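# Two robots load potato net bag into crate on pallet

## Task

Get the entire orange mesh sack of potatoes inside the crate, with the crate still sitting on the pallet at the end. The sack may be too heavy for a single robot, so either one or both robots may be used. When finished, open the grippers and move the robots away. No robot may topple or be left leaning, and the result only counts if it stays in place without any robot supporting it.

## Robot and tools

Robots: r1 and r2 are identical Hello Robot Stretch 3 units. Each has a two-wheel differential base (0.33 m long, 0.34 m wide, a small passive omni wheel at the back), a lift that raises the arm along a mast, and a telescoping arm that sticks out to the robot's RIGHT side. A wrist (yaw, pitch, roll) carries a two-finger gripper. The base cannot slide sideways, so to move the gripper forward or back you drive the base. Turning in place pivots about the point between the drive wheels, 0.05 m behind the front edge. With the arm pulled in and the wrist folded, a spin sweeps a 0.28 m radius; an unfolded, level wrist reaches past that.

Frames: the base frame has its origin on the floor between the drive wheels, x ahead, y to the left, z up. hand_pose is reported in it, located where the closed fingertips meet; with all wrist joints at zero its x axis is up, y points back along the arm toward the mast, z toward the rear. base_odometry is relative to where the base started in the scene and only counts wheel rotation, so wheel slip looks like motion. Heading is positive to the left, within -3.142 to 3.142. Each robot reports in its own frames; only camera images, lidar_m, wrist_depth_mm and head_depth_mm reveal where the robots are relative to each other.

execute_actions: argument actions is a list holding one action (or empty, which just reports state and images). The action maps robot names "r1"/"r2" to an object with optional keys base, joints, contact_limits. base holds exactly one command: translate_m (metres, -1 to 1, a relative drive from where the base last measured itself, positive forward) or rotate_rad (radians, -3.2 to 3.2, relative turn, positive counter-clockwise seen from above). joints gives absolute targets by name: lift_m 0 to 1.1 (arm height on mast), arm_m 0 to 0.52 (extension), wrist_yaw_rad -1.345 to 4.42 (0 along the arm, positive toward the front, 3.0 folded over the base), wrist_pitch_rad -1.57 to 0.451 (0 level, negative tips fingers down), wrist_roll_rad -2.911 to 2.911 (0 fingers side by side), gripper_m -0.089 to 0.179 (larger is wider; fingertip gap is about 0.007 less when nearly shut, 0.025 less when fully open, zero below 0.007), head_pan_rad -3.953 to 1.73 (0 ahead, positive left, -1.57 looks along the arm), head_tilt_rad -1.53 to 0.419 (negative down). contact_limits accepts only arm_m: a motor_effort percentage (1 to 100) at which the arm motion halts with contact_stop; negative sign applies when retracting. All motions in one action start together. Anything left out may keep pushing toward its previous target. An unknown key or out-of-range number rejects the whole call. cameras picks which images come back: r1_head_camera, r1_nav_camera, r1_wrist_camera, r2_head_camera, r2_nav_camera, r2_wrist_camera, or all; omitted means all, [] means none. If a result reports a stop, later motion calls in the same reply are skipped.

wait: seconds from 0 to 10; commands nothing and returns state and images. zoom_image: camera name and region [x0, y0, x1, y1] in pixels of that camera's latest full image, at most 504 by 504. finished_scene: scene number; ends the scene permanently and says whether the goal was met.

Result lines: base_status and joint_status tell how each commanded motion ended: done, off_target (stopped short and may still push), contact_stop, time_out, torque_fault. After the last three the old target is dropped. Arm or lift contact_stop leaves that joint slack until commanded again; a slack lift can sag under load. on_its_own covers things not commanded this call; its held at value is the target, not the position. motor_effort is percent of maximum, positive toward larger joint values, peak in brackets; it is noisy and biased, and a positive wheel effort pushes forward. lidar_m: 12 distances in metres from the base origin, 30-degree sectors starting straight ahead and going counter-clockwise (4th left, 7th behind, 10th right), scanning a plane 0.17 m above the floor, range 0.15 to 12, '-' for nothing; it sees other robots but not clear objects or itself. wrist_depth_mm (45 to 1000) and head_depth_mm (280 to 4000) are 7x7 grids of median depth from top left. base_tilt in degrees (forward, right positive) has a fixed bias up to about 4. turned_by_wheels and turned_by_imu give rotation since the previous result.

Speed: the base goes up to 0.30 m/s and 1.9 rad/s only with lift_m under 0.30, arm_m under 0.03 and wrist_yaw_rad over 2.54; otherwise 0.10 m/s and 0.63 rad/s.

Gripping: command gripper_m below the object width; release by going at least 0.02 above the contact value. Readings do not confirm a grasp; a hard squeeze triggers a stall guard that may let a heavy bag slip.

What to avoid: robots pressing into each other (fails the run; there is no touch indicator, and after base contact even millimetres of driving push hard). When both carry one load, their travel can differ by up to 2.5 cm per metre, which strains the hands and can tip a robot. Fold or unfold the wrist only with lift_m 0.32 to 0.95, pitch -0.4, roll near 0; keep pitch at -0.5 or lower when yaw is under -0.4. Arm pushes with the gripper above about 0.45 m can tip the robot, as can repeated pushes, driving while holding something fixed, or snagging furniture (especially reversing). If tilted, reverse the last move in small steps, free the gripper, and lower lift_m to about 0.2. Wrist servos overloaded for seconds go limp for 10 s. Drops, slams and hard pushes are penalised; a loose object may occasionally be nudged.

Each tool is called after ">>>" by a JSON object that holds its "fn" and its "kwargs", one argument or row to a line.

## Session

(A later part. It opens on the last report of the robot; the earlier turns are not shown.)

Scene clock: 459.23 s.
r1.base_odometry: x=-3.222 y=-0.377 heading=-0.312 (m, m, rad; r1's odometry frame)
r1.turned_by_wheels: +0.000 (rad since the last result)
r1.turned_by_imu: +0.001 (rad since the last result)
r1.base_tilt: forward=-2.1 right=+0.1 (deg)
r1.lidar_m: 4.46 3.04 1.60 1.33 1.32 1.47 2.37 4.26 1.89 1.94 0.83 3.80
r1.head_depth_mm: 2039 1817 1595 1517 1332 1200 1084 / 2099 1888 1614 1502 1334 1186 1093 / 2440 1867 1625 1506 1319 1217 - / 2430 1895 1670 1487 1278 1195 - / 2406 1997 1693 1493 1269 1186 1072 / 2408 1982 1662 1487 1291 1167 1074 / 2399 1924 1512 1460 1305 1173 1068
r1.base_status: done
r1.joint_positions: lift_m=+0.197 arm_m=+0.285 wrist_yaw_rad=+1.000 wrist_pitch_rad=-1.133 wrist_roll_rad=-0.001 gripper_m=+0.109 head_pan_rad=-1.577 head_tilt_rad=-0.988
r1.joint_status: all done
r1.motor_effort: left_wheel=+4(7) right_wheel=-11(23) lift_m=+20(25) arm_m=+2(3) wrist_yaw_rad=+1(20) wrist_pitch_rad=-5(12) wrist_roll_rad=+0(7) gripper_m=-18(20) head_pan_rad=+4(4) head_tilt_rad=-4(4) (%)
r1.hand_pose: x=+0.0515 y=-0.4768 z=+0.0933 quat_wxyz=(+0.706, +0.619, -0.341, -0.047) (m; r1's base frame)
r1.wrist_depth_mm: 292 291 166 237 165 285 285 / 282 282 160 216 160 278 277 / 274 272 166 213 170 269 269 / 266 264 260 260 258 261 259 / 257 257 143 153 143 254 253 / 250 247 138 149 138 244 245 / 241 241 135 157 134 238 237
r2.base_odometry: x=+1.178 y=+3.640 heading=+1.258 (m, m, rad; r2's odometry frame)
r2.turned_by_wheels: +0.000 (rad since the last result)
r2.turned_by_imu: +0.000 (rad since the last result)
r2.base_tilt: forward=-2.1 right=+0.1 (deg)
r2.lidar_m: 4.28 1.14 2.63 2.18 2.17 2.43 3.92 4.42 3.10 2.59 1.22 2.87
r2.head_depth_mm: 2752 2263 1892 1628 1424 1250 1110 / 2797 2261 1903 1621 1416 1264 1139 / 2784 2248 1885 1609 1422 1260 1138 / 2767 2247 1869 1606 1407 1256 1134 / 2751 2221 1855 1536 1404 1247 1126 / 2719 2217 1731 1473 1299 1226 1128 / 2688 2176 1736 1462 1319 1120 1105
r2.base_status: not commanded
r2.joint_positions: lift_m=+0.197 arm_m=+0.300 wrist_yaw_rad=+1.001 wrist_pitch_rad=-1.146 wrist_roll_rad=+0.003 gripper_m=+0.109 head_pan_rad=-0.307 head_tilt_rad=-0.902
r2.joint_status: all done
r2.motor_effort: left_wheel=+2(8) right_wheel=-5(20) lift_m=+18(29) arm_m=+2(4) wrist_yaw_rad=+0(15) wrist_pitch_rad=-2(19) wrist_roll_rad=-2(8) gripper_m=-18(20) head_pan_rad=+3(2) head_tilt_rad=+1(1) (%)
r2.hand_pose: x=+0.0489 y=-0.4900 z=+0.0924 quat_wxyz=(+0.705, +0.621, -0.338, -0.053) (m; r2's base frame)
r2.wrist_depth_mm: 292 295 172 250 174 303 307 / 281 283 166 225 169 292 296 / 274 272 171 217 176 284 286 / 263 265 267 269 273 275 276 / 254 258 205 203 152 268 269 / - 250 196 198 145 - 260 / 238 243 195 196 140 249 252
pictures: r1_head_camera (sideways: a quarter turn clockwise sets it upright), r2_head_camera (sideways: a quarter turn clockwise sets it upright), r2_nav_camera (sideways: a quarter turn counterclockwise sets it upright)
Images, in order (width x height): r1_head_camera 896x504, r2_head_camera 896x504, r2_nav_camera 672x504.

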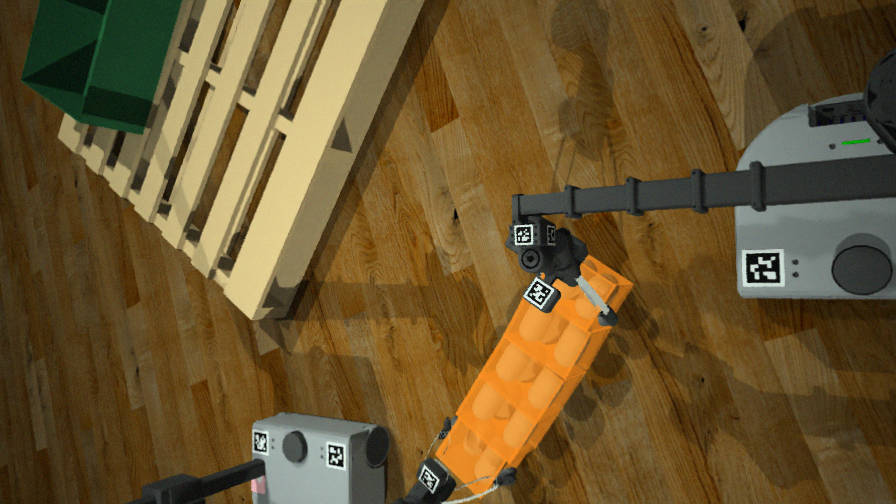

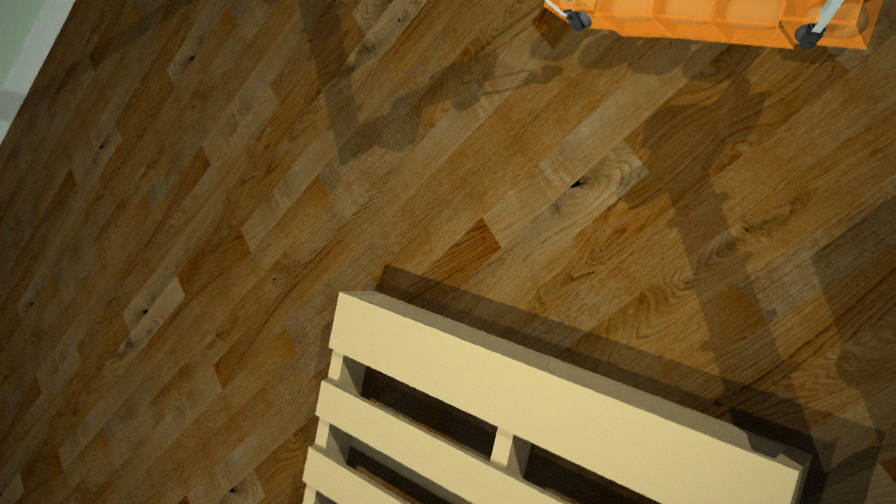

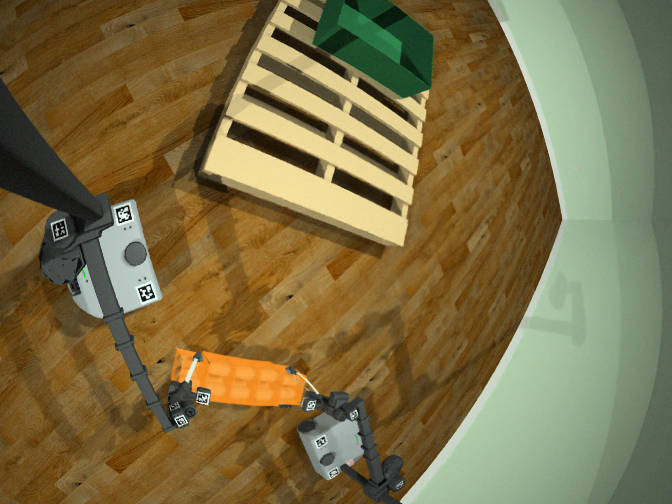

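>>> {"fn": "execute_actions", "kwargs": {
  "actions": [
    {"r1": {"joints": {"gripper_m": 0.179}}, "r2": {"joints": {"gripper_m": 0.179}}}
  ],
  "cameras": []
}}

>>> {"fn": "execute_actions", "kwargs": {
  "actions": [
    {"r1": {"joints": {"lift_m": 0.36, "wrist_pitch_rad": -1.15}}, "r2": {"joints": {"lift_m": 0.36, "wrist_pitch_rad": -1.15}}}
  ],
  "cameras": []
}}

>>> {"fn": "execute_actions", "kwargs": {
  "actions": [
    {"r1": {"base": {"rotate_rad": 0.2}, "joints": {"wrist_yaw_rad": 0.0}}, "r2": {"base": {"rotate_rad": 0.76}, "joints": {"wrist_yaw_rad": 0.0, "arm_m": 0.17}}}
  ],
  "cameras": []
}}

>>> {"fn": "execute_actions", "kwargs": {
  "actions": [
    {"r1": {"base": {"translate_m": -0.53}, "joints": {"arm_m": 0.45}}, "r2": {"base": {"translate_m": -0.39}}}
  ],
  "cameras": []
}}

>>> {"fn": "execute_actions", "kwargs": {
  "actions": [
    {"r1": {"base": {"rotate_rad": 0.82}, "joints": {"head_pan_rad": -2.6, "head_tilt_rad": -0.75}}, "r2": {"base": {"rotate_rad": 0.28}, "joints": {"head_pan_rad": -0.35, "head_tilt_rad": -0.75}}}
  ]
}}

Scene clock: 547.80 s.
r1.base_odometry: x=-3.222 y=-0.377 heading=-0.313 (m, m, rad; r1's odometry frame)
r1.turned_by_wheels: +0.000 (rad since the last result)
r1.turned_by_imu: +0.001 (rad since the last result)
r1.base_tilt: forward=-2.2 right=+0.1 (deg)
r1.lidar_m: 4.44 3.04 1.60 1.33 1.32 1.47 2.37 4.26 1.89 1.94 1.22 3.82
r1.head_depth_mm: 2059 1841 1600 1500 1325 1197 1085 / 2157 1888 1618 1508 1327 1193 1095 / 2435 1888 1621 1493 1315 1205 - / 2418 1909 1671 1490 1266 1199 - / 2406 1997 1708 1475 1257 1178 1076 / 2392 2006 1657 1479 1290 1177 1072 / 2391 1918 1508 1445 1309 1169 1069
r1.base_status: not commanded
r1.joint_positions: lift_m=+0.197 arm_m=+0.285 wrist_yaw_rad=+0.999 wrist_pitch_rad=-1.149 wrist_roll_rad=-0.001 gripper_m=+0.179 head_pan_rad=-1.577 head_tilt_rad=-0.989
r1.joint_status: all done
r1.motor_effort: left_wheel=+1(4) right_wheel=-1(11) lift_m=+20(21) arm_m=+2(3) wrist_yaw_rad=+0(1) wrist_pitch_rad=-1(5) wrist_roll_rad=+0(0) gripper_m=+1(88) head_pan_rad=+4(4) head_tilt_rad=-4(4) (%)
r1.hand_pose: x=+0.0482 y=-0.4748 z=+0.0919 quat_wxyz=(+0.706, +0.622, -0.336, -0.053) (m; r1's base frame)
r1.wrist_depth_mm: 288 287 163 235 163 284 283 / 278 279 159 214 159 274 274 / 269 271 170 213 176 266 267 / 264 264 157 259 158 260 258 / 256 255 142 153 142 253 252 / - 247 138 149 138 245 246 / 241 240 138 237 137 238 237
r2.base_odometry: x=+1.178 y=+3.640 heading=+1.258 (m, m, rad; r2's odometry frame)
r2.turned_by_wheels: +0.000 (rad since the last result)
r2.turned_by_imu: +0.000 (rad since the last result)
r2.base_tilt: forward=-2.1 right=+0.0 (deg)
r2.lidar_m: 4.31 1.14 2.63 2.18 2.17 2.43 3.92 4.41 3.09 2.59 1.22 2.87
r2.head_depth_mm: 2754 2260 1904 1632 1422 1247 1108 / 2822 2270 1888 1610 1418 1263 1138 / 2814 2239 1884 1612 1417 1257 1133 / 2755 2231 1870 1611 1413 1253 1131 / 2747 2209 1868 1536 1402 1252 1125 / 2726 2200 1729 1468 1303 1228 1123 / 2730 2184 1730 1461 1320 1124 1108
r2.base_status: not commanded
r2.joint_positions: lift_m=+0.197 arm_m=+0.300 wrist_yaw_rad=+1.001 wrist_pitch_rad=-1.154 wrist_roll_rad=+0.003 gripper_m=+0.179 head_pan_rad=-0.307 head_tilt_rad=-0.902
r2.joint_status: all done
r2.motor_effort: left_wheel=-1(2) right_wheel=+0(4) lift_m=+19(20) arm_m=+2(2) wrist_yaw_rad=-1(1) wrist_pitch_rad=+1(2) wrist_roll_rad=-1(2) gripper_m=+0(86) head_pan_rad=+3(3) head_tilt_rad=+0(1) (%)
r2.hand_pose: x=+0.0473 y=-0.4890 z=+0.0916 quat_wxyz=(+0.705, +0.623, -0.336, -0.055) (m; r2's base frame)
r2.wrist_depth_mm: 292 293 170 246 173 302 306 / 282 282 165 223 168 292 293 / 270 274 172 218 178 283 284 / 262 264 268 265 271 275 275 / 256 257 205 204 151 264 268 / - 248 196 199 146 255 262 / 240 244 240 201 143 251 250
pictures: none
No camera images: the call's "cameras" was empty. Leave "cameras" out to get every camera's image.

Scene clock: 550.10 s.
r1.base_odometry: x=-3.222 y=-0.377 heading=-0.313 (m, m, rad; r1's odometry frame)
r1.turned_by_wheels: +0.000 (rad since the last result)
r1.turned_by_imu: +0.001 (rad since the last result)
r1.base_tilt: forward=-2.1 right=+0.1 (deg)
r1.lidar_m: 4.43 3.06 1.61 1.33 1.32 1.47 2.37 4.26 1.89 1.94 1.22 3.80
r1.head_depth_mm: 2016 1838 1608 1504 1324 1195 1089 / 2132 1879 1626 1508 1324 1199 1101 / 2456 1864 1624 1519 1330 1205 - / 2432 1906 1665 1515 1273 1204 - / 2442 2011 1697 1477 1263 1188 1073 / 2408 1983 1665 1475 1288 1185 1071 / 2382 1953 1494 1469 1312 1174 1073
r1.base_status: not commanded
r1.joint_positions: lift_m=+0.360 arm_m=+0.285 wrist_yaw_rad=+0.999 wrist_pitch_rad=-1.150 wrist_roll_rad=-0.001 gripper_m=+0.179 head_pan_rad=-1.577 head_tilt_rad=-0.989
r1.joint_status: all done
r1.motor_effort: left_wheel=+1(1) right_wheel=+0(1) lift_m=+23(22) arm_m=+2(2) wrist_yaw_rad=+1(1) wrist_pitch_rad=-1(1) wrist_roll_rad=+0(0) gripper_m=+1(1) head_pan_rad=+4(4) head_tilt_rad=-4(5) (%)
r1.hand_pose: x=+0.0480 y=-0.4747 z=+0.2548 quat_wxyz=(+0.706, +0.622, -0.336, -0.053) (m; r1's base frame)
r1.wrist_depth_mm: 466 466 461 371 458 463 458 / 452 454 451 364 449 444 447 / 439 438 437 331 437 432 431 / 428 428 427 375 419 421 417 / 422 416 413 307 414 416 410 / - 401 404 304 398 399 401 / 394 392 391 392 391 388 387
r2.base_odometry: x=+1.178 y=+3.640 heading=+1.258 (m, m, rad; r2's odometry frame)
r2.turned_by_wheels: +0.000 (rad since the last result)
r2.turned_by_imu: +0.000 (rad since the last result)
r2.base_tilt: forward=-2.2 right=+0.1 (deg)
r2.lidar_m: 4.29 1.14 2.62 2.18 2.17 2.43 3.92 4.42 3.09 2.59 1.22 2.88
r2.head_depth_mm: 2719 2268 1902 1630 1419 1250 1112 / 2802 2253 1896 1617 1421 1267 1140 / 2792 2239 1882 1616 1414 1261 1135 / 2790 2230 1874 1605 1405 1255 1132 / 2757 2238 1849 1543 1405 1247 1127 / 2718 2196 1736 1461 1304 1228 1122 / 2712 2203 1731 1465 1325 1124 1106
r2.base_status: not commanded
r2.joint_positions: lift_m=+0.360 arm_m=+0.300 wrist_yaw_rad=+1.001 wrist_pitch_rad=-1.154 wrist_roll_rad=+0.003 gripper_m=+0.179 head_pan_rad=-0.307 head_tilt_rad=-0.902
r2.joint_status: all done
r2.motor_effort: left_wheel=+1(1) right_wheel=+0(1) lift_m=+23(25) arm_m=+2(2) wrist_yaw_rad=+0(0) wrist_pitch_rad=+1(2) wrist_roll_rad=-2(2) gripper_m=+0(0) head_pan_rad=+3(3) head_tilt_rad=+1(1) (%)
r2.hand_pose: x=+0.0473 y=-0.4890 z=+0.2544 quat_wxyz=(+0.705, +0.623, -0.336, -0.055) (m; r2's base frame)
r2.wrist_depth_mm: 471 474 475 417 495 490 497 / 456 461 464 369 469 479 478 / 442 445 447 349 450 466 465 / 427 426 432 375 444 446 443 / 415 420 417 368 433 432 430 / - 404 407 317 412 412 422 / 389 398 396 400 406 404 413
pictures: none
No camera images: the call's "cameras" was empty. Leave "cameras" out to get every camera's image.

Scene clock: 552.30 s.
r1.base_odometry: x=-3.222 y=-0.377 heading=-0.113 (m, m, rad; r1's odometry frame)
r1.turned_by_wheels: +0.200 (rad since the last result)
r1.turned_by_imu: +0.203 (rad since the last result)
r1.base_tilt: forward=-2.2 right=+0.1 (deg)
r1.lidar_m: 4.42 2.16 1.43 1.32 1.33 1.67 3.45 4.31 1.88 1.22 3.44 4.30
r1.head_depth_mm: 2484 1909 1593 1496 1334 1196 1084 / 2471 1920 1628 1509 1328 1187 1094 / 2429 2028 1675 1523 1316 1200 - / 2411 2028 1672 1529 1244 1200 - / 2402 1996 1522 1498 1278 1188 1078 / 2433 1558 1511 1461 1312 1182 1070 / 1193 1871 1663 1469 1305 1175 1069
r1.base_status: done
r1.joint_positions: lift_m=+0.360 arm_m=+0.285 wrist_yaw_rad=+0.002 wrist_pitch_rad=-1.150 wrist_roll_rad=-0.001 gripper_m=+0.179 head_pan_rad=-1.577 head_tilt_rad=-0.989
r1.joint_status: all done
r1.motor_effort: left_wheel=-1(4) right_wheel=+2(8) lift_m=+22(22) arm_m=+3(3) wrist_yaw_rad=-3(1) wrist_pitch_rad=-1(0) wrist_roll_rad=+0(0) gripper_m=+0(0) head_pan_rad=+4(4) head_tilt_rad=-4(4) (%)
r1.hand_pose: x=-0.0215 y=-0.5124 z=+0.2548 quat_wxyz=(+0.594, +0.385, -0.592, -0.384) (m; r1's base frame)
r1.wrist_depth_mm: 350 404 462 465 465 464 455 / 450 360 364 447 446 448 448 / 439 343 341 436 435 437 431 / 426 422 371 319 422 426 422 / 420 413 308 368 406 410 410 / - 405 400 306 311 400 399 / 388 392 392 388 393 389 384
r2.base_odometry: x=+1.178 y=+3.640 heading=+2.018 (m, m, rad; r2's odometry frame)
r2.turned_by_wheels: +0.760 (rad since the last result)
r2.turned_by_imu: +0.756 (rad since the last result)
r2.base_tilt: forward=-2.2 right=+0.1 (deg)
r2.lidar_m: 1.14 2.32 2.17 2.21 2.84 4.40 4.06 2.75 1.22 2.62 3.36 1.25
r2.head_depth_mm: 2801 2288 1894 1530 1404 1264 1141 / 2812 2249 1769 1523 1350 1268 1140 / 2796 2242 1757 1505 1298 1256 1134 / 2750 1873 1654 1514 1314 1223 1131 / 2736 1871 1605 1508 1311 1212 1129 / 2742 1810 1581 1473 1354 1246 1126 / 2711 2197 1660 1520 1395 1241 1126
r2.base_status: done
r2.joint_positions: lift_m=+0.360 arm_m=+0.170 wrist_yaw_rad=+0.002 wrist_pitch_rad=-1.154 wrist_roll_rad=+0.003 gripper_m=+0.179 head_pan_rad=-0.307 head_tilt_rad=-0.902
r2.joint_status: all done
r2.motor_effort: left_wheel=-1(6) right_wheel=+1(9) lift_m=+23(23) arm_m=-5(5) wrist_yaw_rad=-1(1) wrist_pitch_rad=+1(1) wrist_roll_rad=-2(2) gripper_m=+0(0) head_pan_rad=+3(3) head_tilt_rad=+0(1) (%)
r2.hand_pose: x=-0.0215 y=-0.3970 z=+0.2544 quat_wxyz=(+0.592, +0.386, -0.593, -0.386) (m; r2's base frame)
r2.wrist_depth_mm: 473 482 475 477 491 389 496 / 458 463 463 467 468 363 471 / 438 444 445 457 454 409 357 / 425 433 432 442 441 350 385 / 413 421 418 420 427 432 345 / - 408 411 404 408 412 341 / 384 392 393 400 403 407 409
pictures: none
No camera images: the call's "cameras" was empty. Leave "cameras" out to get every camera's image.

Scene clock: 558.77 s.
r1.base_odometry: x=-3.749 y=-0.317 heading=-0.113 (m, m, rad; r1's odometry frame)
r1.turned_by_wheels: +0.000 (rad since the last result)
r1.turned_by_imu: +0.002 (rad since the last result)
r1.base_tilt: forward=-2.2 right=+0.1 (deg)
r1.lidar_m: 4.95 2.02 1.36 1.25 1.26 1.57 3.29 3.79 1.58 1.71 1.43 1.43
r1.head_depth_mm: 2471 1699 1628 1492 1336 1195 1085 / 2033 1735 1615 1415 1325 1197 1093 / 2456 1827 1625 1425 1317 1204 - / 2426 1883 1556 1454 1321 1207 - / 2409 1986 1625 1482 1313 1184 1072 / 2390 1977 1670 1477 1314 1174 1074 / 2391 1987 1685 1476 1292 1181 1067
r1.base_status: done
r1.joint_positions: lift_m=+0.360 arm_m=+0.450 wrist_yaw_rad=+0.000 wrist_pitch_rad=-1.150 wrist_roll_rad=-0.001 gripper_m=+0.179 head_pan_rad=-1.577 head_tilt_rad=-0.989
r1.joint_status: all done
r1.motor_effort: left_wheel=-1(4) right_wheel=+3(4) lift_m=+21(22) arm_m=+4(4) wrist_yaw_rad=-1(2) wrist_pitch_rad=-1(1) wrist_roll_rad=+0(0) gripper_m=+0(1) head_pan_rad=+4(4) head_tilt_rad=-4(4) (%)
r1.hand_pose: x=-0.0216 y=-0.6772 z=+0.2547 quat_wxyz=(+0.594, +0.385, -0.592, -0.385) (m; r1's base frame)
r1.wrist_depth_mm: 468 465 463 460 443 327 323 / 452 452 447 445 445 424 315 / 439 438 435 433 433 419 311 / 428 424 427 424 423 422 402 / 416 412 413 411 414 410 408 / - 404 400 401 401 399 400 / 390 391 391 390 390 387 384
r2.base_odometry: x=+1.346 y=+3.288 heading=+2.018 (m, m, rad; r2's odometry frame)
r2.turned_by_wheels: +0.000 (rad since the last result)
r2.turned_by_imu: +0.001 (rad since the last result)
r2.base_tilt: forward=-2.2 right=+0.1 (deg)
r2.lidar_m: 1.53 2.50 2.33 2.38 3.04 4.06 3.79 2.56 2.41 1.43 3.13 1.70
r2.head_depth_mm: 2834 2274 1771 1637 1431 1269 1098 / 2827 2262 1761 1613 1413 1262 1122 / 2789 2085 1746 1551 1406 1260 1134 / 2769 1940 1719 1519 1406 1255 1130 / 2729 1876 1749 1470 1406 1251 1126 / 2743 1827 1733 1502 1400 1241 1127 / 2704 1904 1738 1589 1391 1240 1123
r2.base_status: done
r2.joint_positions: lift_m=+0.360 arm_m=+0.170 wrist_yaw_rad=+0.002 wrist_pitch_rad=-1.154 wrist_roll_rad=+0.003 gripper_m=+0.179 head_pan_rad=-0.307 head_tilt_rad=-0.902
r2.joint_status: not commanded
r2.motor_effort: left_wheel=-1(6) right_wheel=+2(4) lift_m=+24(23) arm_m=-5(5) wrist_yaw_rad=-2(1) wrist_pitch_rad=+1(1) wrist_roll_rad=-2(2) gripper_m=+0(0) head_pan_rad=+3(2) head_tilt_rad=+1(0) (%)
r2.hand_pose: x=-0.0215 y=-0.3970 z=+0.2544 quat_wxyz=(+0.592, +0.386, -0.593, -0.386) (m; r2's base frame)
r2.wrist_depth_mm: 468 381 477 480 490 494 496 / 448 353 363 466 474 472 477 / 440 384 368 453 456 465 466 / 429 329 333 436 442 443 448 / 414 390 381 425 428 431 434 / - 399 306 413 414 414 421 / 389 391 392 396 404 409 405
pictures: none
No camera images: the call's "cameras" was empty. Leave "cameras" out to get every camera's image.

Scene clock: 561.03 s.
r1.base_odometry: x=-3.749 y=-0.317 heading=+0.707 (m, m, rad; r1's odometry frame)
r1.turned_by_wheels: +0.820 (rad since the last result)
r1.turned_by_imu: +0.828 (rad since the last result)
r1.base_tilt: forward=-2.2 right=+0.2 (deg)
r1.lidar_m: 1.54 1.26 1.25 1.38 2.17 3.74 1.58 1.59 3.48 1.43 4.97 3.04
r1.head_depth_mm: 3604 3155 2309 1826 1502 1294 1123 / 3439 3174 2025 1726 1501 1279 1146 / 3331 3169 1912 1695 1410 1284 1128 / 3224 3107 1942 1714 1428 1274 1140 / 3051 3121 2118 1682 1459 1267 1136 / 2973 3088 2282 1655 1485 1267 1153 / 2888 3042 2255 1689 1490 1262 1089
r1.base_status: done
r1.joint_positions: lift_m=+0.360 arm_m=+0.450 wrist_yaw_rad=+0.000 wrist_pitch_rad=-1.150 wrist_roll_rad=-0.001 gripper_m=+0.179 head_pan_rad=-2.593 head_tilt_rad=-0.754
r1.joint_status: all done
r1.motor_effort: left_wheel=-1(5) right_wheel=+2(10) lift_m=+21(22) arm_m=+3(4) wrist_yaw_rad=+0(0) wrist_pitch_rad=-1(0) wrist_roll_rad=+0(0) gripper_m=+0(0) head_pan_rad=-3(53) head_tilt_rad=+1(15) (%)
r1.hand_pose: x=-0.0216 y=-0.6772 z=+0.2547 quat_wxyz=(+0.594, +0.385, -0.592, -0.385) (m; r1's base frame)
r1.wrist_depth_mm: 465 463 463 379 464 457 455 / 455 450 449 386 447 446 448 / 439 437 433 330 431 435 432 / 426 430 425 370 421 421 421 / 418 413 412 305 413 412 409 / - 404 400 304 399 402 400 / 391 391 392 393 390 389 385
r2.base_odometry: x=+1.346 y=+3.288 heading=+2.297 (m, m, rad; r2's odometry frame)
r2.turned_by_wheels: +0.280 (rad since the last result)
r2.turned_by_imu: +0.279 (rad since the last result)
r2.base_tilt: forward=-2.3 right=+0.1 (deg)
r2.lidar_m: 2.83 2.35 2.34 2.60 4.08 4.05 2.92 2.42 2.41 1.43 4.30 1.53
r2.head_depth_mm: 3976 3031 2203 1758 1514 1349 1182 / - 3014 1991 1735 1489 1340 1178 / - 2979 1952 1711 1462 1337 1173 / - 2989 1912 1703 1431 1333 1173 / - 2939 2030 1732 1535 1327 1168 / 3912 2899 2176 1820 1537 1321 1169 / 3501 2887 2233 1805 1521 1312 1164
r2.base_status: done
r2.joint_positions: lift_m=+0.360 arm_m=+0.170 wrist_yaw_rad=+0.002 wrist_pitch_rad=-1.154 wrist_roll_rad=+0.003 gripper_m=+0.179 head_pan_rad=-0.343 head_tilt_rad=-0.754
r2.joint_status: all done
r2.motor_effort: left_wheel=-1(6) right_wheel=+1(7) lift_m=+23(24) arm_m=-5(5) wrist_yaw_rad=-1(1) wrist_pitch_rad=+1(1) wrist_roll_rad=-2(2) gripper_m=+0(0) head_pan_rad=-2(7) head_tilt_rad=+2(14) (%)
r2.hand_pose: x=-0.0215 y=-0.3970 z=+0.2544 quat_wxyz=(+0.592, +0.386, -0.593, -0.386) (m; r2's base frame)
r2.wrist_depth_mm: 467 472 477 395 490 494 498 / 452 464 459 357 473 477 480 / 446 450 449 390 451 458 463 / 424 428 426 344 436 447 443 / 422 419 420 361 430 426 441 / - 403 404 320 411 417 422 / 389 392 400 399 402 411 410
pictures: r1_head_camera (sideways: a quarter turn clockwise sets it upright), r1_nav_camera (sideways: a quarter turn counterclockwise sets it upright), r1_wrist_camera, r2_head_camera (sideways: a quarter turn clockwise sets it upright), r2_nav_camera (sideways: a quarter turn counterclockwise sets it upright), r2_wrist_camera
Images, in order (width x height): r1_head_camera 896x504, r1_nav_camera 672x504, r1_wrist_camera 644x364, r2_head_camera 896x504, r2_nav_camera 672x504, r2_wrist_camera 644x364.

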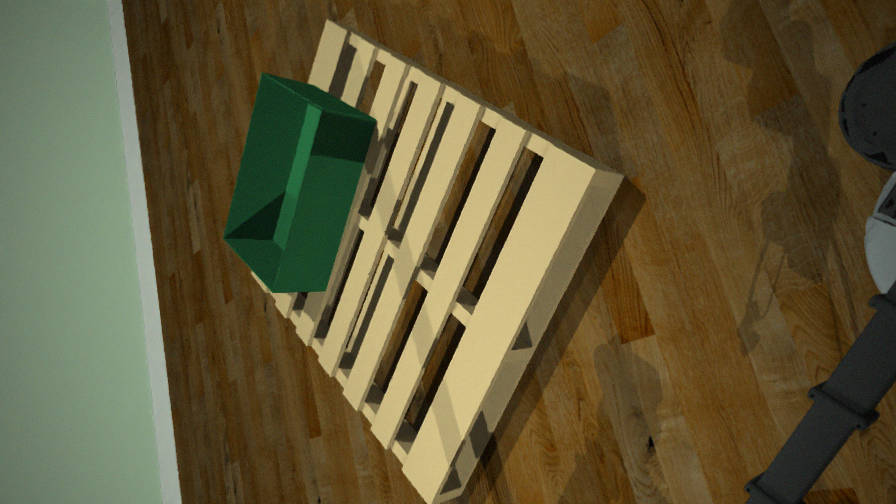

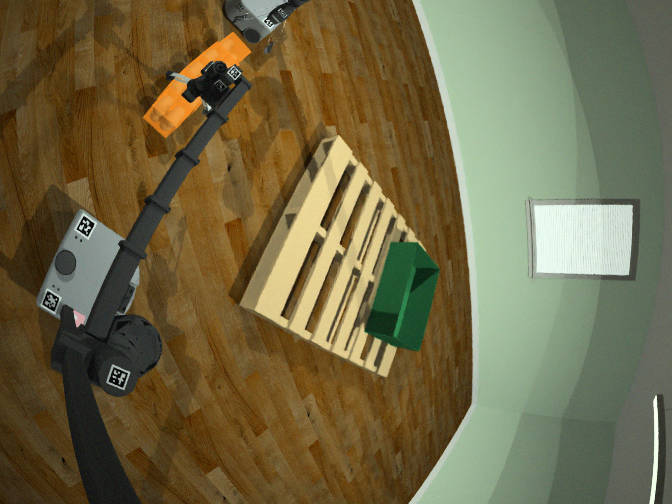

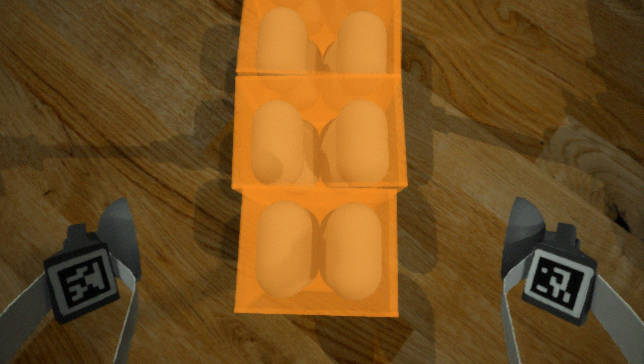

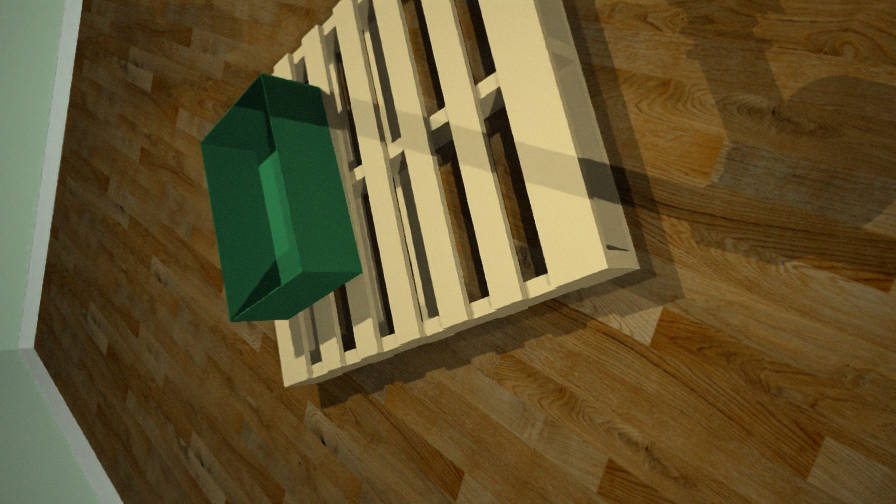

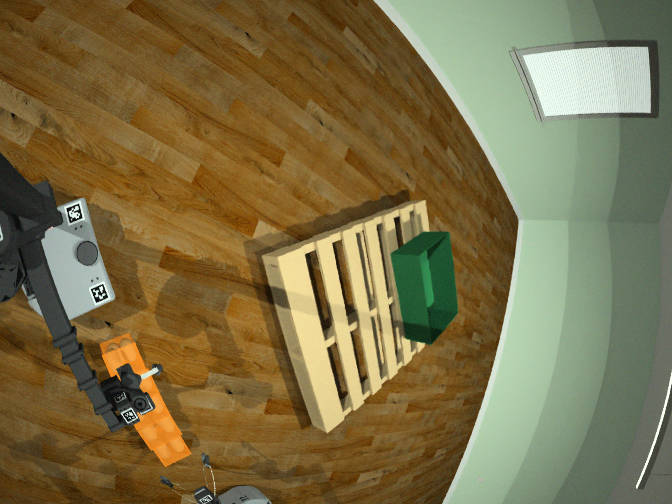

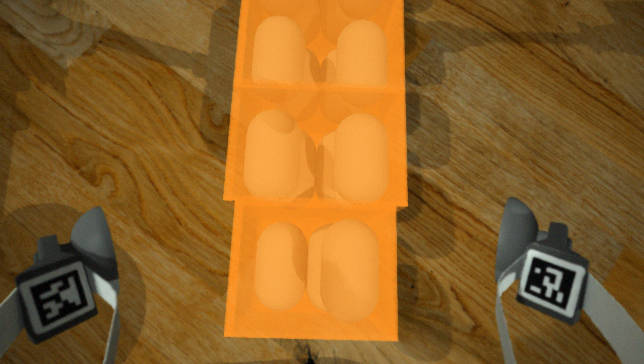

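>>> {"fn": "execute_actions", "kwargs": {
  "actions": [
    {"r1": {"joints": {"lift_m": 0.192}}, "r2": {"joints": {"lift_m": 0.191, "arm_m": 0.16}}}
  ],
  "cameras": ["r1_wrist_camera", "r2_wrist_camera"]
}}

Scene clock: 618.47 s.
r1.base_odometry: x=-3.749 y=-0.317 heading=+0.707 (m, m, rad; r1's odometry frame)
r1.turned_by_wheels: +0.000 (rad since the last result)
r1.turned_by_imu: +0.002 (rad since the last result)
r1.base_tilt: forward=-2.1 right=+0.1 (deg)
r1.lidar_m: 1.54 1.26 1.25 1.38 2.16 3.73 1.58 1.59 3.48 1.43 4.98 3.04
r1.head_depth_mm: 3662 3134 2341 1838 1512 1285 1112 / 3485 3068 2030 1709 1512 1282 1119 / 3370 3145 1906 1684 1427 1284 1116 / 3194 3108 1975 1705 1424 1271 1141 / 3076 3070 2119 1674 1464 1270 1115 / 2955 3082 2286 1666 1499 1267 1133 / 2900 3044 2262 1684 1481 1271 1070
r1.base_status: not commanded
r1.joint_positions: lift_m=+0.192 arm_m=+0.450 wrist_yaw_rad=+0.002 wrist_pitch_rad=-1.150 wrist_roll_rad=-0.001 gripper_m=+0.179 head_pan_rad=-2.593 head_tilt_rad=-0.754
r1.joint_status: all done
r1.motor_effort: left_wheel=+1(1) right_wheel=-3(3) lift_m=+13(16) arm_m=+4(4) wrist_yaw_rad=-2(1) wrist_pitch_rad=-1(0) wrist_roll_rad=+0(0) gripper_m=+0(0) head_pan_rad=-4(3) head_tilt_rad=+1(1) (%)
r1.hand_pose: x=-0.0215 y=-0.6772 z=+0.0873 quat_wxyz=(+0.594, +0.385, -0.592, -0.384) (m; r1's base frame)
r1.wrist_depth_mm: 283 281 158 230 158 279 277 / 274 273 155 210 154 270 270 / 266 265 173 209 175 263 261 / 258 259 147 232 151 255 253 / 253 250 138 151 137 248 247 / - 243 134 148 133 240 241 / 239 237 134 234 132 234 233
r2.base_odometry: x=+1.346 y=+3.288 heading=+2.297 (m, m, rad; r2's odometry frame)
r2.turned_by_wheels: +0.000 (rad since the last result)
r2.turned_by_imu: +0.001 (rad since the last result)
r2.base_tilt: forward=-2.2 right=+0.1 (deg)
r2.lidar_m: 2.83 2.35 2.34 2.62 4.08 4.06 2.93 2.42 2.41 1.43 4.31 1.54
r2.head_depth_mm: 4000 3018 2177 1763 1514 1350 1182 / - 3020 1992 1731 1489 1344 1180 / - 2994 1942 1716 1460 1336 1177 / - 2979 1917 1711 1425 1329 1170 / - 2953 2023 1746 1535 1328 1170 / 3874 2904 2175 1822 1531 1322 1167 / 3457 2899 2225 1808 1534 1325 1162
r2.base_status: not commanded
r2.joint_positions: lift_m=+0.191 arm_m=+0.160 wrist_yaw_rad=-0.002 wrist_pitch_rad=-1.153 wrist_roll_rad=+0.003 gripper_m=+0.179 head_pan_rad=-0.343 head_tilt_rad=-0.754
r2.joint_status: all done
r2.motor_effort: left_wheel=-2(2) right_wheel=+5(5) lift_m=+13(19) arm_m=-5(5) wrist_yaw_rad=+1(1) wrist_pitch_rad=+1(1) wrist_roll_rad=-2(2) gripper_m=+0(0) head_pan_rad=-2(2) head_tilt_rad=+2(2) (%)
r2.hand_pose: x=-0.0218 y=-0.3872 z=+0.0861 quat_wxyz=(+0.592, +0.385, -0.594, -0.387) (m; r2's base frame)
r2.wrist_depth_mm: 288 286 165 245 169 301 301 / 273 276 161 219 164 286 288 / 266 267 213 217 182 276 281 / 259 260 262 262 160 272 272 / 252 252 198 199 146 260 262 / - 245 193 194 141 252 257 / 236 238 236 237 140 244 245
pictures: r1_wrist_camera, r2_wrist_camera
Images, in order (width x height): r1_wrist_camera 644x364, r2_wrist_camera 644x364.

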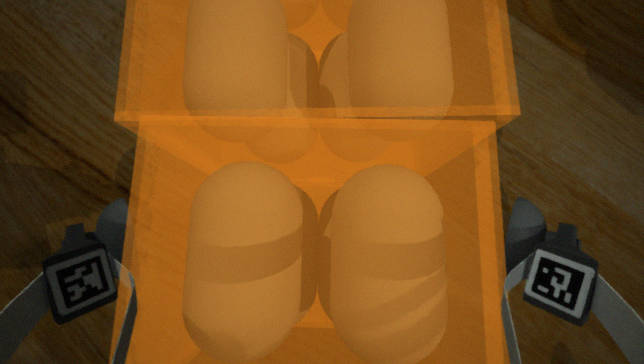

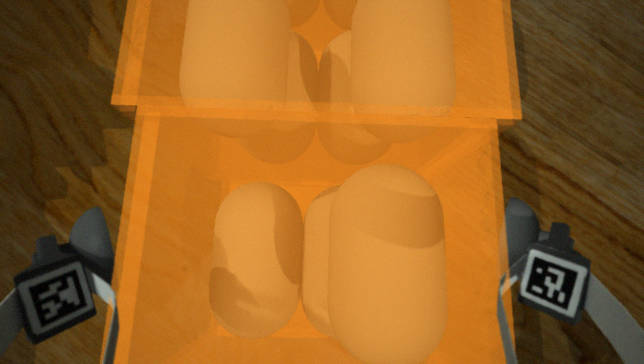

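>>> {"fn": "execute_actions", "kwargs": {
  "actions": [
    {"r1": {"joints": {"gripper_m": 0.105}}, "r2": {"base": {"rotate_rad": 0.02}, "joints": {"gripper_m": 0.105}}}
  ],
  "cameras": ["r1_wrist_camera", "r2_wrist_camera"]
}}

Scene clock: 625.57 s.
r1.base_odometry: x=-3.749 y=-0.317 heading=+0.707 (m, m, rad; r1's odometry frame)
r1.turned_by_wheels: +0.000 (rad since the last result)
r1.turned_by_imu: +0.001 (rad since the last result)
r1.base_tilt: forward=-2.2 right=+0.0 (deg)
r1.lidar_m: 1.54 1.26 1.25 1.38 2.16 3.74 1.58 1.58 3.48 1.44 4.98 3.04
r1.head_depth_mm: 3547 3150 2295 1827 1509 1288 1126 / 3482 3159 2034 1720 1496 1288 1123 / 3335 3080 1933 1691 1418 1280 1122 / 3188 3091 1974 1699 1448 1280 1136 / 3046 3076 2098 1677 1466 1287 1105 / 3029 3112 2285 1673 1494 1275 1130 / 2864 3066 2268 1682 1484 1272 1071
r1.base_status: not commanded
r1.joint_positions: lift_m=+0.192 arm_m=+0.450 wrist_yaw_rad=+0.003 wrist_pitch_rad=-1.149 wrist_roll_rad=-0.002 gripper_m=+0.106 head_pan_rad=-2.593 head_tilt_rad=-0.754
r1.joint_status: all done
r1.motor_effort: left_wheel=+2(4) right_wheel=-5(10) lift_m=+12(13) arm_m=+4(3) wrist_yaw_rad=-2(3) wrist_pitch_rad=-1(1) wrist_roll_rad=+1(1) gripper_m=-23(96) head_pan_rad=-4(3) head_tilt_rad=+2(1) (%)
r1.hand_pose: x=-0.0214 y=-0.6776 z=+0.0875 quat_wxyz=(+0.595, +0.385, -0.592, -0.383) (m; r1's base frame)
r1.wrist_depth_mm: 286 285 161 236 160 281 280 / 277 275 157 213 156 271 272 / 269 267 172 211 172 264 263 / 260 259 151 258 157 257 256 / 254 254 140 152 139 251 247 / 249 244 136 149 136 241 241 / 239 239 136 234 133 236 235
r2.base_odometry: x=+1.347 y=+3.288 heading=+2.317 (m, m, rad; r2's odometry frame)
r2.turned_by_wheels: +0.020 (rad since the last result)
r2.turned_by_imu: +0.020 (rad since the last result)
r2.base_tilt: forward=-2.1 right=+0.0 (deg)
r2.lidar_m: 2.79 2.35 2.34 2.63 4.06 4.07 2.85 2.42 2.41 1.43 4.45 1.53
r2.head_depth_mm: - 3036 2164 1772 1494 1348 1184 / - 2983 1974 1714 1479 1339 1180 / - 2997 1937 1719 1461 1336 1176 / - 2951 1925 1739 1445 1330 1170 / - 2930 2053 1749 1538 1324 1169 / 3898 2936 2182 1825 1534 1323 1170 / 3477 2905 2235 1813 1526 1317 1163
r2.base_status: done
r2.joint_positions: lift_m=+0.191 arm_m=+0.160 wrist_yaw_rad=-0.009 wrist_pitch_rad=-1.149 wrist_roll_rad=+0.004 gripper_m=+0.106 head_pan_rad=-0.343 head_tilt_rad=-0.754
r2.joint_status: all done
r2.motor_effort: left_wheel=-4(10) right_wheel=+9(14) lift_m=+12(13) arm_m=-1(4) wrist_yaw_rad=+7(7) wrist_pitch_rad=-1(1) wrist_roll_rad=-2(2) gripper_m=-24(97) head_pan_rad=-3(2) head_tilt_rad=+2(2) (%)
r2.hand_pose: x=-0.0223 y=-0.3878 z=+0.0864 quat_wxyz=(+0.591, +0.381, -0.596, -0.388) (m; r2's base frame)
r2.wrist_depth_mm: 288 286 167 250 171 302 303 / 279 279 163 221 166 290 292 / 266 268 222 219 174 278 283 / 260 261 261 264 164 270 274 / 251 256 200 200 147 266 264 / 244 246 193 194 142 249 256 / 235 237 237 240 140 245 247
pictures: r1_wrist_camera, r2_wrist_camera
Images, in order (width x height): r1_wrist_camera 644x364, r2_wrist_camera 644x364.

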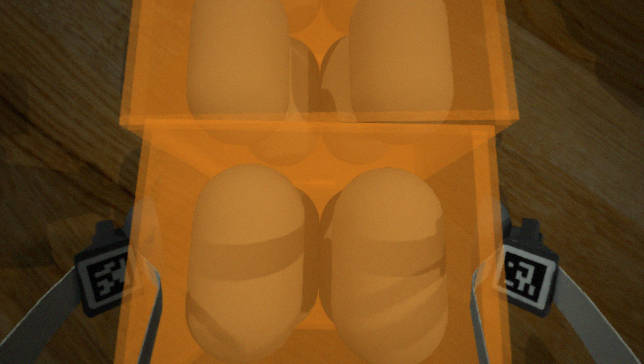

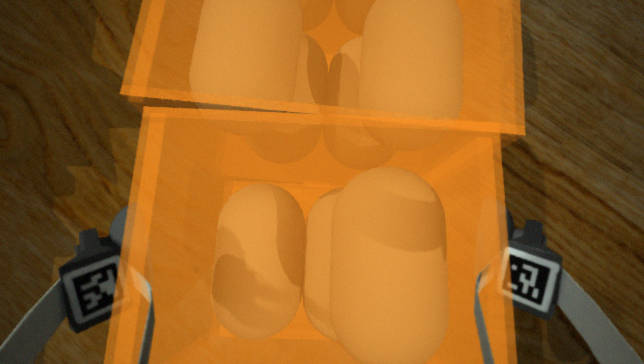

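>>> {"fn": "execute_actions", "kwargs": {
  "actions": [
    {"r1": {"base": {"translate_m": -0.85}, "joints": {"lift_m": 0.66, "head_pan_rad": -2.3, "head_tilt_rad": -0.9}}, "r2": {"base": {"translate_m": 0.85}, "joints": {"lift_m": 0.66, "arm_m": 0.18, "head_pan_rad": -0.6, "head_tilt_rad": -0.9}}}
  ],
  "cameras": ["r1_head_camera", "r2_head_camera", "r2_nav_camera"]
}}

Scene clock: 641.30 s.
r1.base_odometry: x=-4.395 y=-0.869 heading=+0.707 (m, m, rad; r1's odometry frame)
r1.turned_by_wheels: +0.000 (rad since the last result)
r1.turned_by_imu: +0.013 (rad since the last result)
r1.base_tilt: forward=-2.1 right=+0.2 (deg)
r1.lidar_m: 2.19 1.80 1.79 1.99 3.10 3.09 3.44 0.78 0.96 1.46 5.15 4.28
r1.head_depth_mm: 2689 2375 1930 1469 1357 1247 - / 2648 2373 1600 1439 1313 1225 1130 / 2678 2343 1639 1370 1304 1189 - / 2644 2343 1631 1428 1326 - - / 2625 2318 1627 1468 1283 1149 1021 / 2585 2345 1879 1527 1238 1167 988 / 2611 2292 1871 1498 1289 1090 1060
r1.base_status: done
r1.joint_positions: lift_m=+0.659 arm_m=+0.450 wrist_yaw_rad=-0.004 wrist_pitch_rad=-1.102 wrist_roll_rad=+0.001 gripper_m=+0.109 head_pan_rad=-2.307 head_tilt_rad=-0.889
r1.joint_status: all done
r1.motor_effort: left_wheel=-1(5) right_wheel=+5(14) lift_m=+32(31) arm_m=-1(2) wrist_yaw_rad=+6(7) wrist_pitch_rad=-14(14) wrist_roll_rad=-1(2) gripper_m=-19(21) head_pan_rad=+5(28) head_tilt_rad=-4(14) (%)
r1.hand_pose: x=-0.0220 y=-0.6895 z=+0.5584 quat_wxyz=(+0.601, +0.369, -0.603, -0.372) (m; r1's base frame)
r1.wrist_depth_mm: 814 816 809 269 225 691 683 / 798 795 184 250 183 660 657 / 762 780 195 227 183 649 636 / 738 734 224 227 227 609 613 / 705 718 145 155 144 643 597 / 681 686 138 149 138 669 571 / 662 660 137 195 134 552 645
r2.base_odometry: x=+0.770 y=+3.912 heading=+2.317 (m, m, rad; r2's odometry frame)
r2.turned_by_wheels: +0.000 (rad since the last result)
r2.turned_by_imu: -0.006 (rad since the last result)
r2.base_tilt: forward=-2.1 right=+0.1 (deg)
r2.lidar_m: 2.13 1.78 1.77 1.99 3.24 4.69 3.56 2.99 2.98 1.46 0.82 0.80
r2.head_depth_mm: 2914 2316 1581 1536 1342 1189 1036 / 2911 2303 1682 1450 1356 1204 1080 / 2897 2283 1650 1444 1349 1177 1120 / 2829 2278 1597 1405 1315 1238 1135 / 2824 2261 1883 1497 1359 1250 1128 / 2775 2256 1870 1554 1409 1252 1125 / 2770 2221 1869 1592 1400 1251 1122
r2.base_status: done
r2.joint_positions: lift_m=+0.659 arm_m=+0.180 wrist_yaw_rad=-0.003 wrist_pitch_rad=-1.103 wrist_roll_rad=+0.005 gripper_m=+0.109 head_pan_rad=-0.593 head_tilt_rad=-0.889
r2.joint_status: all done
r2.motor_effort: left_wheel=-1(3) right_wheel=+3(16) lift_m=+32(30) arm_m=-4(7) wrist_yaw_rad=+3(7) wrist_pitch_rad=-20(21) wrist_roll_rad=-2(3) gripper_m=-19(22) head_pan_rad=-2(17) head_tilt_rad=-4(15) (%)
r2.hand_pose: x=-0.0219 y=-0.4194 z=+0.5583 quat_wxyz=(+0.600, +0.369, -0.604, -0.373) (m; r2's base frame)
r2.wrist_depth_mm: 713 731 238 284 245 892 893 / 674 685 192 267 200 842 862 / 649 644 194 239 195 797 816 / 617 632 627 234 758 763 797 / 605 717 210 205 154 752 749 / 580 686 196 195 145 - 713 / 571 573 195 195 140 698 693
pictures: r1_head_camera (sideways: a quarter turn clockwise sets it upright), r2_head_camera (sideways: a quarter turn clockwise sets it upright), r2_nav_camera (sideways: a quarter turn counterclockwise sets it upright)
Images, in order (width x height): r1_head_camera 896x504, r2_head_camera 896x504, r2_nav_camera 672x504.

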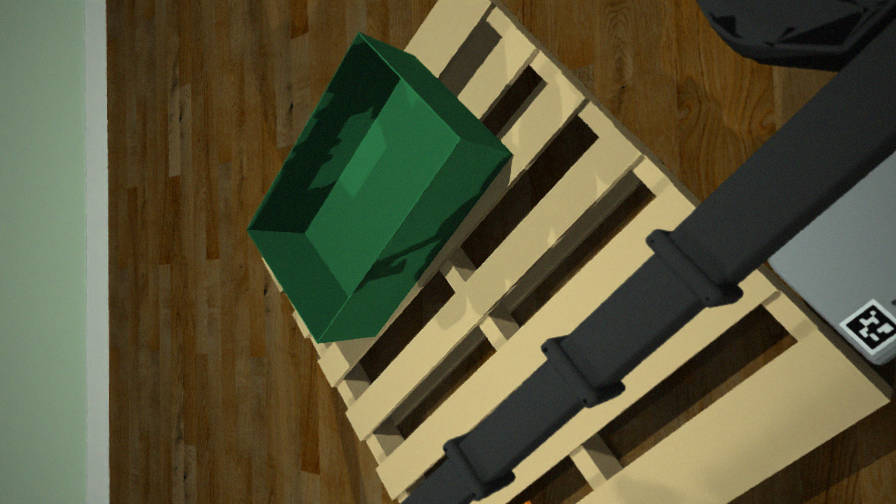

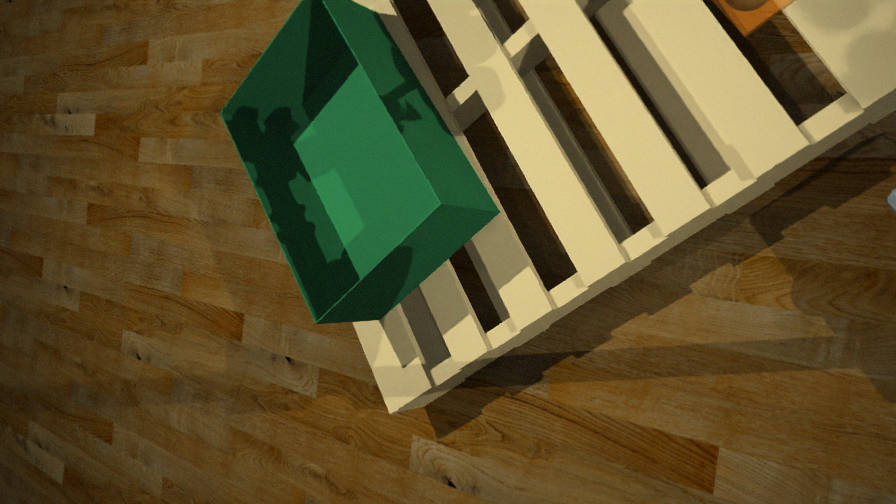

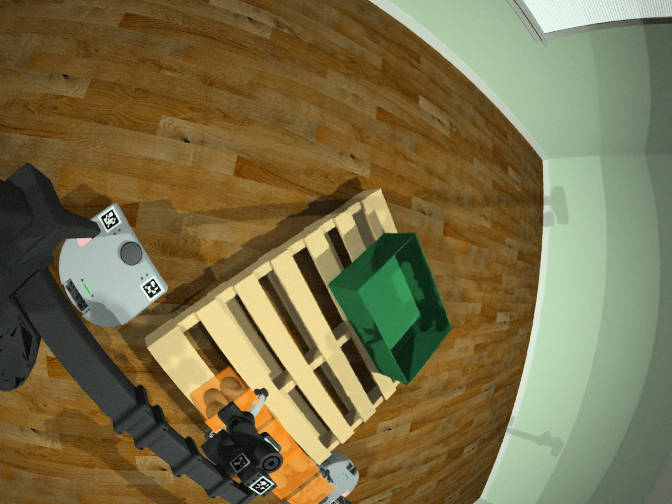

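>>> {"fn": "zoom_image", "kwargs": {
  "camera": "r1_head_camera",
  "region": [640, 150, 896, 420]
}}

Region (640, 150, 896, 420) of r1_head_camera's 896x504 image, scaled by 1.867, with more detail than that image has; it fills the left 478 columns of this view, and the rest is white.

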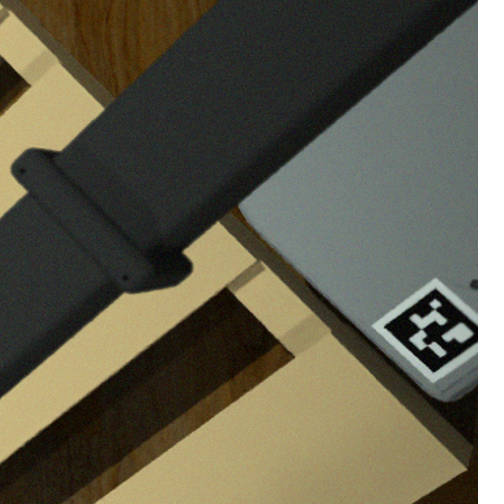

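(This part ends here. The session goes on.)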